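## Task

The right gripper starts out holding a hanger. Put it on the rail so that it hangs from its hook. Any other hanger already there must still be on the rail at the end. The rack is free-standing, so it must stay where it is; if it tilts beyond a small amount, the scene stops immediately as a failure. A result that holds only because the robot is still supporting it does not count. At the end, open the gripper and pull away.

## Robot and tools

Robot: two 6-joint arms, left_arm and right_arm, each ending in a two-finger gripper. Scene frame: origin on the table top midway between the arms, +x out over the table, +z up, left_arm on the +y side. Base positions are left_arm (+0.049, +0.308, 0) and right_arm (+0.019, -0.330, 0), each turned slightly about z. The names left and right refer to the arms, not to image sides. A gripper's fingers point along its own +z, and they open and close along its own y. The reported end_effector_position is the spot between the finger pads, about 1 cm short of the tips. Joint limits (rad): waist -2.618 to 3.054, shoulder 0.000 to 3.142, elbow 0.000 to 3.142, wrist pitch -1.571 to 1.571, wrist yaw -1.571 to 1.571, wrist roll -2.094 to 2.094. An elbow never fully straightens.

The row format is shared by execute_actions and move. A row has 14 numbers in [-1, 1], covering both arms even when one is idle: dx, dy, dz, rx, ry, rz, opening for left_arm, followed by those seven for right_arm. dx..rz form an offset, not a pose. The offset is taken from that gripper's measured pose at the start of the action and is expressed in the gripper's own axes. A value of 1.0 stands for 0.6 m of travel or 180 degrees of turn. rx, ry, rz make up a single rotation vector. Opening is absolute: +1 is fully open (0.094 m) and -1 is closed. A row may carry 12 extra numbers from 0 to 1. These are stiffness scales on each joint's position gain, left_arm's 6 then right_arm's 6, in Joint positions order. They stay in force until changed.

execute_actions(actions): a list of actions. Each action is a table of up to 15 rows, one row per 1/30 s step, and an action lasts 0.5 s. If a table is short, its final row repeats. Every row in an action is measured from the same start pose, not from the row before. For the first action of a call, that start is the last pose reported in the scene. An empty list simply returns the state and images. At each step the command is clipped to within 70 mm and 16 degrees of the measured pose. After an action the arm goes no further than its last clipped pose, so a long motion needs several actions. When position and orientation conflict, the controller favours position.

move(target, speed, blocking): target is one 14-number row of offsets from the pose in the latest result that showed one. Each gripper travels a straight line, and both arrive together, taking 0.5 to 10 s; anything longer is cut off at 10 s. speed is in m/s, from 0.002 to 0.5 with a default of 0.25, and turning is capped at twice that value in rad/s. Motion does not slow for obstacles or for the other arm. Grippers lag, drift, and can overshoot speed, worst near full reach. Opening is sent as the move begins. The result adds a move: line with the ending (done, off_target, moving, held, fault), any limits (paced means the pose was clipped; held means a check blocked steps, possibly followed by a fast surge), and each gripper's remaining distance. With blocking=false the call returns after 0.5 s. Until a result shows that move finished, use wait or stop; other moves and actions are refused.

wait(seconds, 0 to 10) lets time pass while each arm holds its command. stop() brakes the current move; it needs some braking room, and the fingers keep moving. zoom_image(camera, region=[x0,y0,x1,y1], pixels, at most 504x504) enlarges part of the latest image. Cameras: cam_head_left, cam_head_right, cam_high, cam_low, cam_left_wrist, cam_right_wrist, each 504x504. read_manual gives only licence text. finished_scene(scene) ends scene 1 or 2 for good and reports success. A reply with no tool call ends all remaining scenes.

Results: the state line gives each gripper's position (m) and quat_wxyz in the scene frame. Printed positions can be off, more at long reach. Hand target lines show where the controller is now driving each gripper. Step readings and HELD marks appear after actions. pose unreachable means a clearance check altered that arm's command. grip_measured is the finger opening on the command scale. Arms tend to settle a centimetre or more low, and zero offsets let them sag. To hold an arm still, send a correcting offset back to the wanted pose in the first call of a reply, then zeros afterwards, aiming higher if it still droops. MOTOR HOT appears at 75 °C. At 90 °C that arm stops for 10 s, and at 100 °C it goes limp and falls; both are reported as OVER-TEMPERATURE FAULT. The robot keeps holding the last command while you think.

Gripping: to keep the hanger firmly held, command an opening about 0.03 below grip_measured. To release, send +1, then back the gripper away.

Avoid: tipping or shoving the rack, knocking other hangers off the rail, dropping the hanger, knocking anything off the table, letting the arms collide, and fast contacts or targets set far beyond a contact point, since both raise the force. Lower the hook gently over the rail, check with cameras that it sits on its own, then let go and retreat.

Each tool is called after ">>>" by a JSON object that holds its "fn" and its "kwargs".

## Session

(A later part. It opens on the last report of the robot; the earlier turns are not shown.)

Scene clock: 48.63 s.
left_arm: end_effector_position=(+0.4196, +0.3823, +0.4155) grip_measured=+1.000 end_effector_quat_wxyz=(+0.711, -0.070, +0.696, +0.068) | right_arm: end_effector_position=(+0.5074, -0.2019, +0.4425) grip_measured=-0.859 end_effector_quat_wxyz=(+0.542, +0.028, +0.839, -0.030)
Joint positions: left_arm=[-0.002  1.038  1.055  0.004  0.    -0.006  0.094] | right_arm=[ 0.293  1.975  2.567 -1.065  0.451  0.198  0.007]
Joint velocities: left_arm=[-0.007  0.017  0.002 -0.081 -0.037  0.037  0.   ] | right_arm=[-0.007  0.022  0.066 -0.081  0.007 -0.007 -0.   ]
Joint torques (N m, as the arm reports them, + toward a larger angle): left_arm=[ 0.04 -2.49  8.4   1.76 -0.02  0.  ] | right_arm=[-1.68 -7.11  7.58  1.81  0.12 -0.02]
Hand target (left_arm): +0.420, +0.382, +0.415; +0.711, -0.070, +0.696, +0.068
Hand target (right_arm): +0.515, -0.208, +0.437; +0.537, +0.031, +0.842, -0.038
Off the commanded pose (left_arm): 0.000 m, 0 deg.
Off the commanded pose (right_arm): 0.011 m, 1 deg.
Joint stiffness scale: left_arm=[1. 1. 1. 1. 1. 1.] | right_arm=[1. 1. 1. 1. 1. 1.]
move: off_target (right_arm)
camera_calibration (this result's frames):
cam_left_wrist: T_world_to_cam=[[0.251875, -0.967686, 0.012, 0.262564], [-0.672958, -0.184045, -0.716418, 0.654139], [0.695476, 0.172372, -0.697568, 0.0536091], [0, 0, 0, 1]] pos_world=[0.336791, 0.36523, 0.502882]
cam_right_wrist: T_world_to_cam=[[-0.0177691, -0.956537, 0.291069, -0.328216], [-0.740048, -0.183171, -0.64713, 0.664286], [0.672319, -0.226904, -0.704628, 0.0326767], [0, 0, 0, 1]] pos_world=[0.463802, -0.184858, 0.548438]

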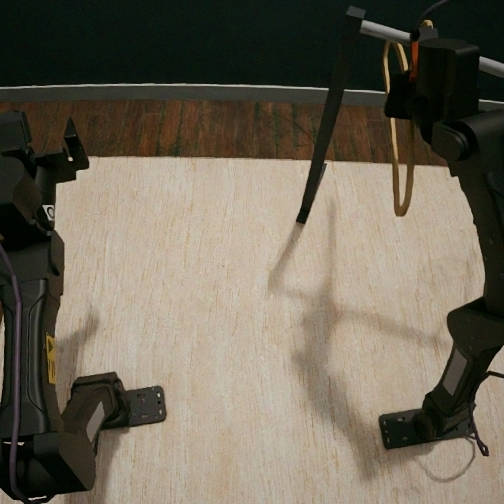

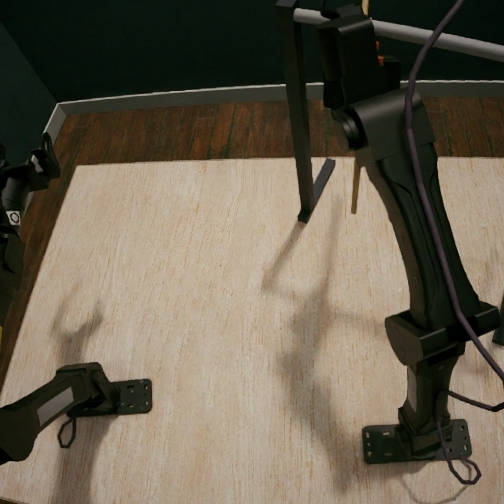

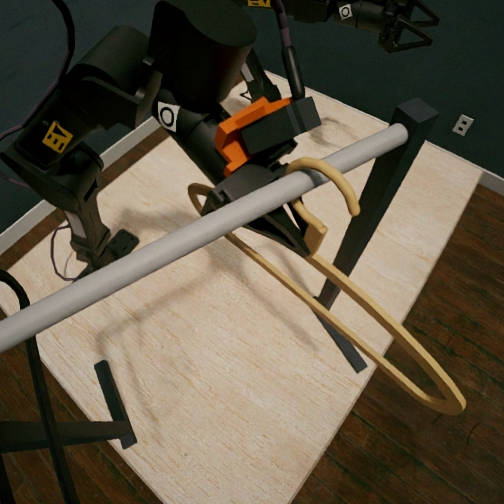

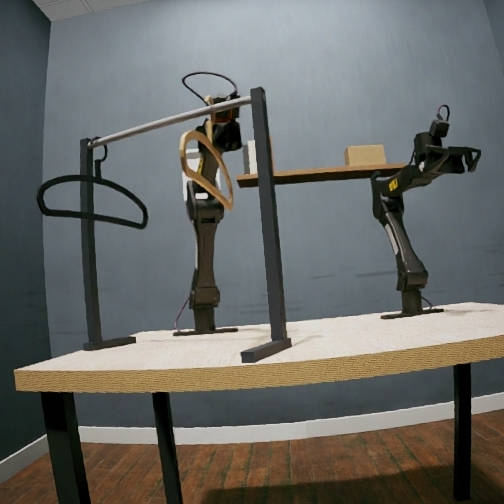

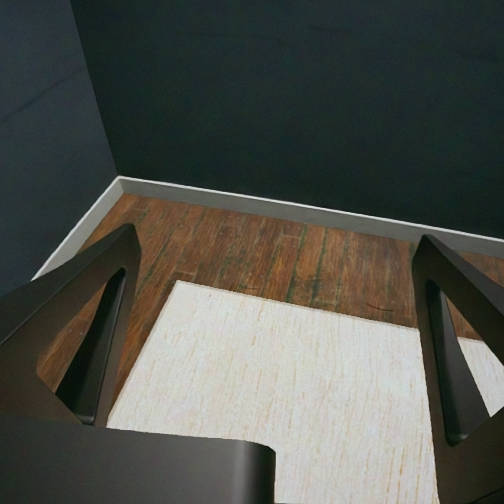

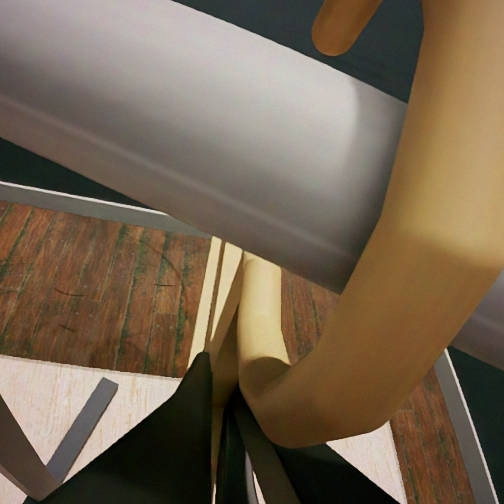

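Rail is inside the hook. Ease back and down a bit, release, retreat.

>>> {"fn": "move", "kwargs": {"target": [0,0,0,0,0,0,1,0.025,0,-0.012,0,0,0,-1], "speed": 0.03}}

>>> {"fn": "move", "kwargs": {"target": [0,0,0,0,0,0,1,0,0,0,0,0,0,-0.3]}}

>>> {"fn": "move", "kwargs": {"target": [0,0,0,0,0,0,1,0,0,-0.28,0,0,0,0.2], "speed": 0.08}}

Scene clock: 53.80 s.
left_arm: end_effector_position=(+0.4196, +0.3823, +0.4155) grip_measured=+1.000 end_effector_quat_wxyz=(+0.711, -0.070, +0.696, +0.068) | right_arm: end_effector_position=(+0.4996, -0.1998, +0.4357) grip_measured=-0.859 end_effector_quat_wxyz=(+0.548, +0.026, +0.835, -0.027)
Joint positions: left_arm=[-0.002  1.038  1.055  0.004  0.    -0.006  0.094] | right_arm=[ 0.305  1.862  2.341 -0.938  0.457  0.197  0.007]
Joint velocities: left_arm=[-0.012 -0.022  0.002 -0.051 -0.037 -0.081  0.   ] | right_arm=[-0.022 -0.002  0.002  0.022 -0.051 -0.037  0.   ]
Joint torques (N m, as the arm reports them, + toward a larger angle): left_arm=[ 0.03 -2.46  8.42  1.76  0.   -0.01] | right_arm=[ 0.38 -9.71  5.    1.65  0.08  0.06]
Hand target (left_arm): +0.420, +0.382, +0.415; +0.711, -0.070, +0.696, +0.068
Hand target (right_arm): +0.495, -0.201, +0.432; +0.542, +0.028, +0.839, -0.030
Off the commanded pose (left_arm): 0.000 m, 0 deg.
Off the commanded pose (right_arm): 0.006 m, 1 deg.
Joint stiffness scale: left_arm=[1. 1. 1. 1. 1. 1.] | right_arm=[1. 1. 1. 1. 1. 1.]
move: done
camera_calibration (this result's frames):
cam_left_wrist: T_world_to_cam=[[0.251875, -0.967686, 0.012, 0.262564], [-0.672958, -0.184045, -0.716418, 0.654139], [0.695476, 0.172372, -0.697568, 0.0536091], [0, 0, 0, 1]] pos_world=[0.336791, 0.36523, 0.502882]
cam_right_wrist: T_world_to_cam=[[-0.0149079, -0.957514, 0.288, -0.324592], [-0.729154, -0.186679, -0.658396, 0.653341], [0.684187, -0.219812, -0.695393, 0.0251078], [0, 0, 0, 1]] pos_world=[0.454369, -0.183318, 0.541099]

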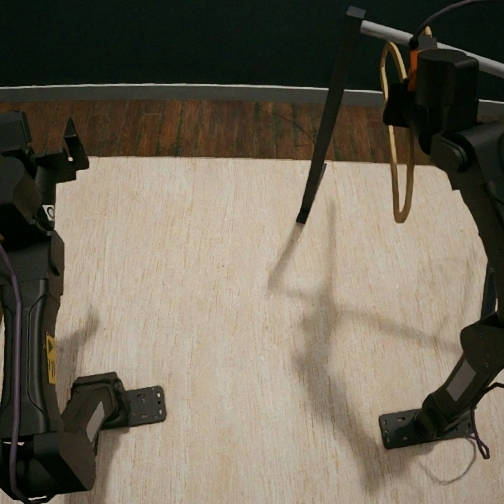

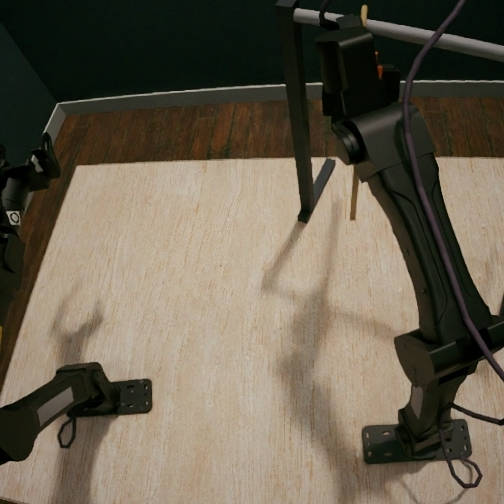

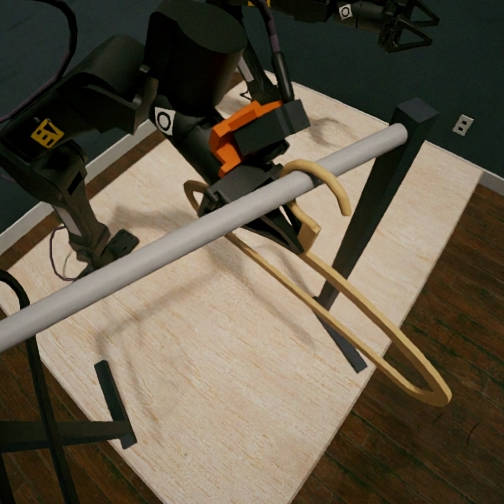

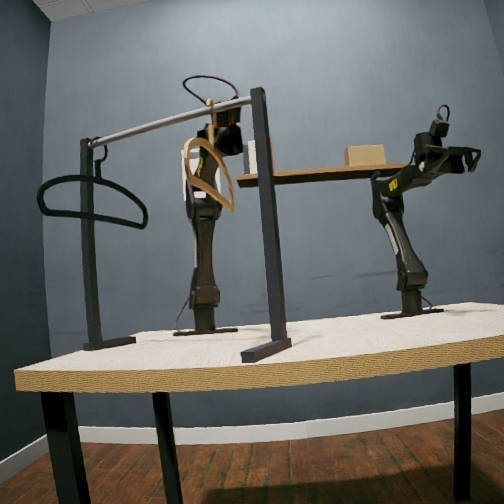

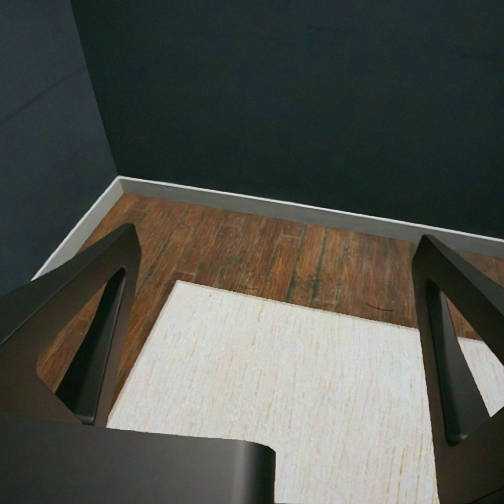

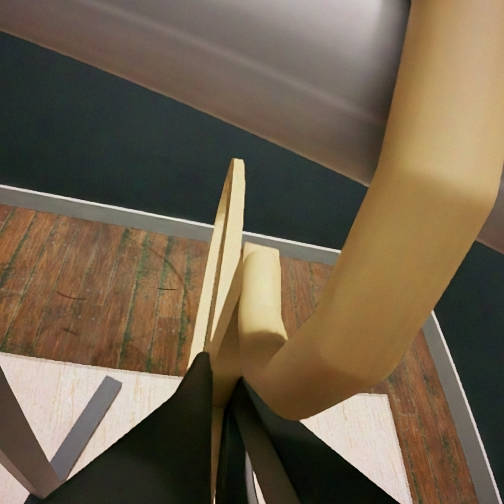

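Scene clock: 54.30 s.
left_arm: end_effector_position=(+0.4196, +0.3823, +0.4155) grip_measured=+1.000 end_effector_quat_wxyz=(+0.711, -0.070, +0.696, +0.068) | right_arm: end_effector_position=(+0.4996, -0.1997, +0.4358) grip_measured=-0.302 end_effector_quat_wxyz=(+0.548, +0.026, +0.835, -0.027)
Joint positions: left_arm=[-0.002  1.038  1.055  0.004  0.    -0.006  0.094] | right_arm=[ 0.305  1.862  2.341 -0.938  0.457  0.197  0.033]
Joint velocities: left_arm=[-0.007 -0.007 -0.002 -0.022  0.022  0.007  0.   ] | right_arm=[-0.012 -0.007  0.012  0.007  0.066 -0.022 -0.001]
Joint torques (N m, as the arm reports them, + toward a larger angle): left_arm=[ 0.03 -2.49  8.42  1.76  0.    0.  ] | right_arm=[-0.01 -8.46  6.75  1.74  0.08 -0.02]
Hand target (left_arm): +0.420, +0.382, +0.415; +0.711, -0.070, +0.696, +0.068
Hand target (right_arm): +0.500, -0.200, +0.436; +0.548, +0.026, +0.836, -0.027
Off the commanded pose (left_arm): 0.000 m, 0 deg.
Off the commanded pose (right_arm): 0.000 m, 0 deg.
Joint stiffness scale: left_arm=[1. 1. 1. 1. 1. 1.] | right_arm=[1. 1. 1. 1. 1. 1.]
move: done
camera_calibration (this result's frames):
cam_left_wrist: T_world_to_cam=[[0.251875, -0.967686, 0.012, 0.262564], [-0.672958, -0.184045, -0.716418, 0.654139], [0.695476, 0.172372, -0.697568, 0.0536091], [0, 0, 0, 1]] pos_world=[0.336791, 0.36523, 0.502882]
cam_right_wrist: T_world_to_cam=[[-0.0146606, -0.957609, 0.287699, -0.324542], [-0.728907, -0.186724, -0.658657, 0.653406], [0.684456, -0.219362, -0.69527, 0.0250493], [0, 0, 0, 1]] pos_world=[0.454369, -0.183283, 0.541157]

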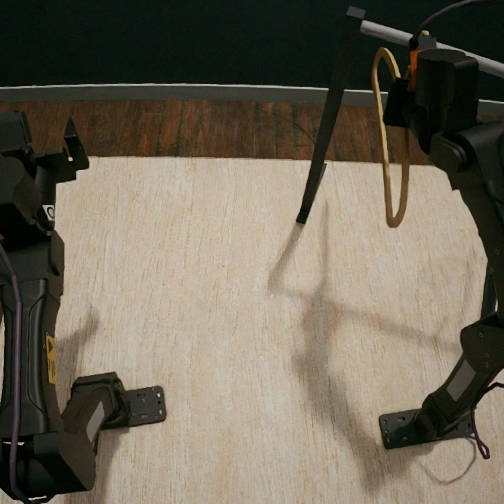

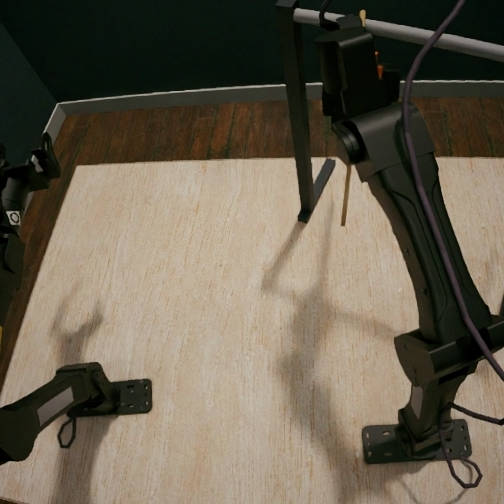

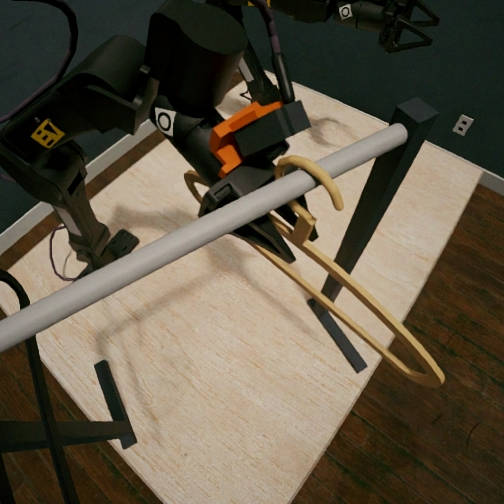

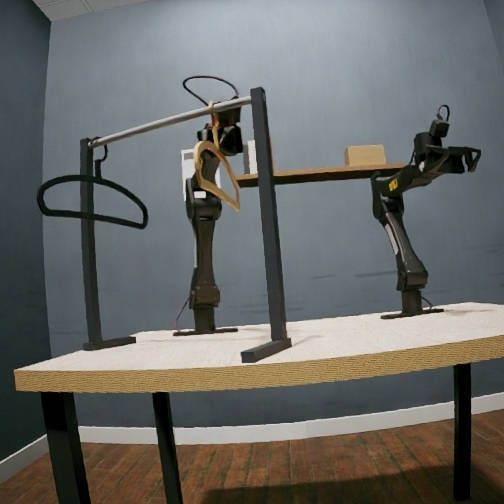

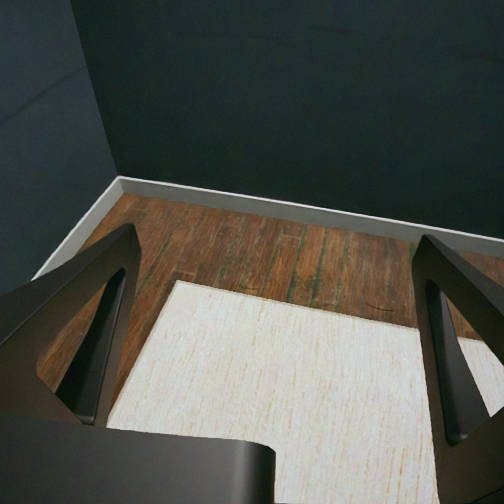

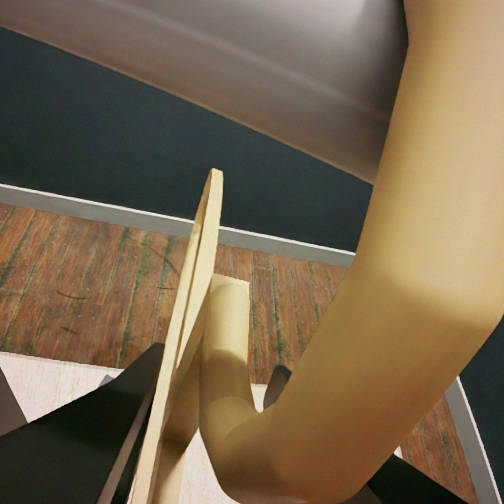

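Scene clock: 57.20 s.
left_arm: end_effector_position=(+0.4196, +0.3823, +0.4155) grip_measured=+1.000 end_effector_quat_wxyz=(+0.711, -0.070, +0.696, +0.068) | right_arm: end_effector_position=(+0.3463, -0.1841, +0.5002) grip_measured=+0.198 end_effector_quat_wxyz=(+0.547, +0.021, +0.836, -0.026)
Joint positions: left_arm=[-0.002  1.038  1.055  0.004  0.    -0.006  0.094] | right_arm=[ 0.645  1.758  2.681 -1.499  0.748  0.393  0.056]
Joint velocities: left_arm=[-0.007 -0.017 -0.002  0.037  0.022  0.051  0.   ] | right_arm=[ 0.007  0.007  0.051 -0.037 -0.037  0.022 -0.001]
Joint torques (N m, as the arm reports them, + toward a larger angle): left_arm=[ 0.04 -2.5   8.41  1.76  0.    0.  ] | right_arm=[ 0.79 -4.38  6.08  1.51  0.35  0.09]
Hand target (left_arm): +0.420, +0.382, +0.415; +0.711, -0.070, +0.696, +0.068
Hand target (right_arm): +0.345, -0.184, +0.501; +0.549, +0.025, +0.835, -0.028
Off the commanded pose (left_arm): 0.000 m, 0 deg.
Off the commanded pose (right_arm): 0.004 m, 1 deg.
Joint stiffness scale: left_arm=[1. 1. 1. 1. 1. 1.] | right_arm=[1. 1. 1. 1. 1. 1.]
move: done
camera_calibration (this result's frames):
cam_left_wrist: T_world_to_cam=[[0.251875, -0.967686, 0.012, 0.262564], [-0.672958, -0.184045, -0.716418, 0.654139], [0.695476, 0.172372, -0.697568, 0.0536091], [0, 0, 0, 1]] pos_world=[0.336791, 0.36523, 0.502882]
cam_right_wrist: T_world_to_cam=[[-0.00606415, -0.956274, 0.292408, -0.335492], [-0.728956, -0.195943, -0.655919, 0.583877], [0.684534, -0.21713, -0.695894, 0.178901], [0, 0, 0, 1]] pos_world=[0.301122, -0.167571, 0.605573]

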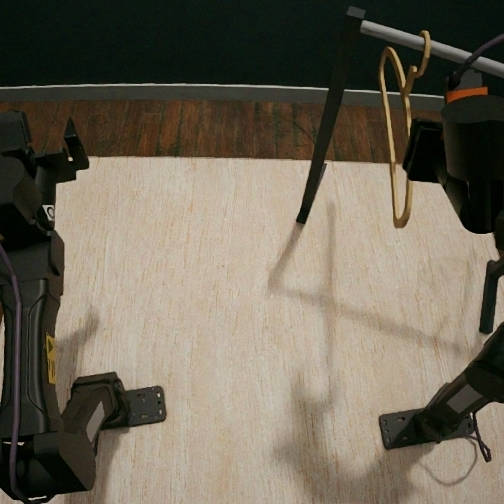

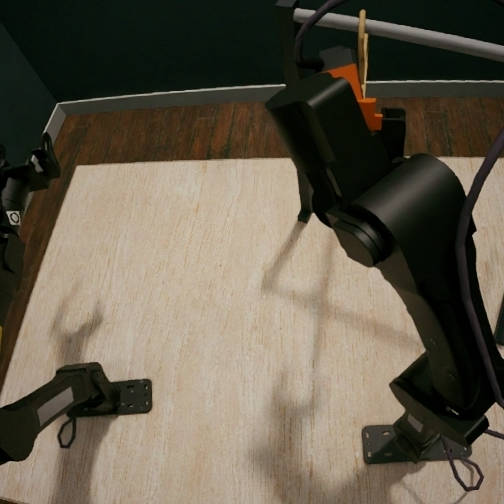

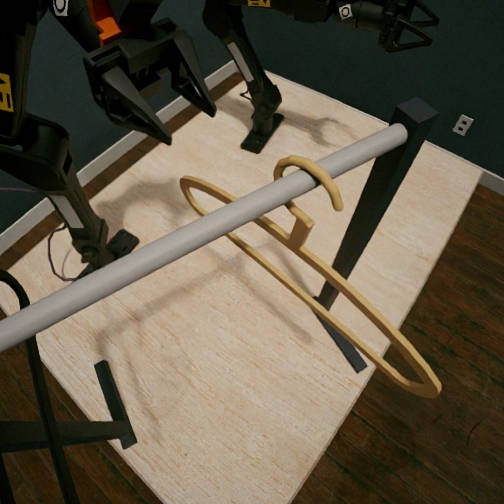

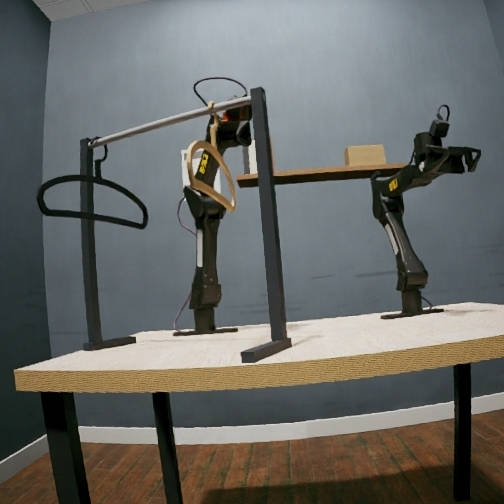

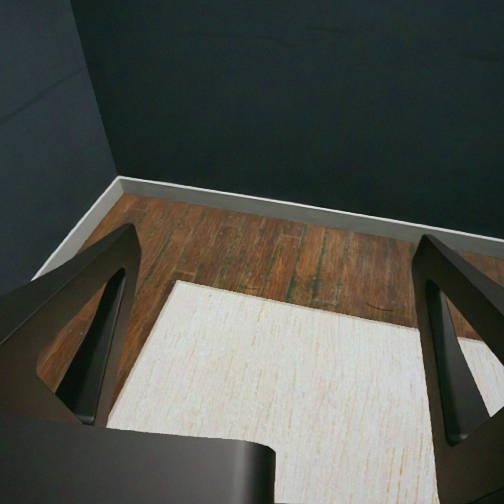

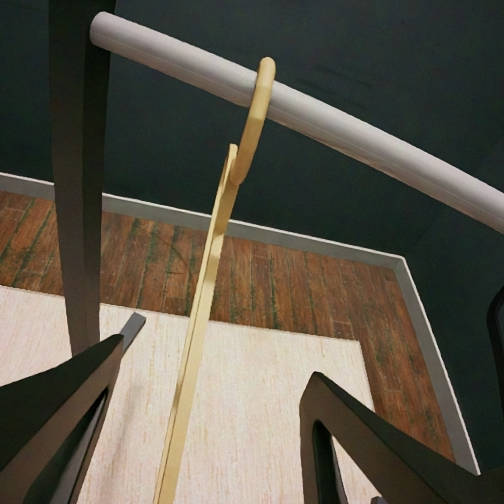

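>>> {"fn": "finished_scene", "kwargs": {"scene": 2}}

The scene is finished: the task was done.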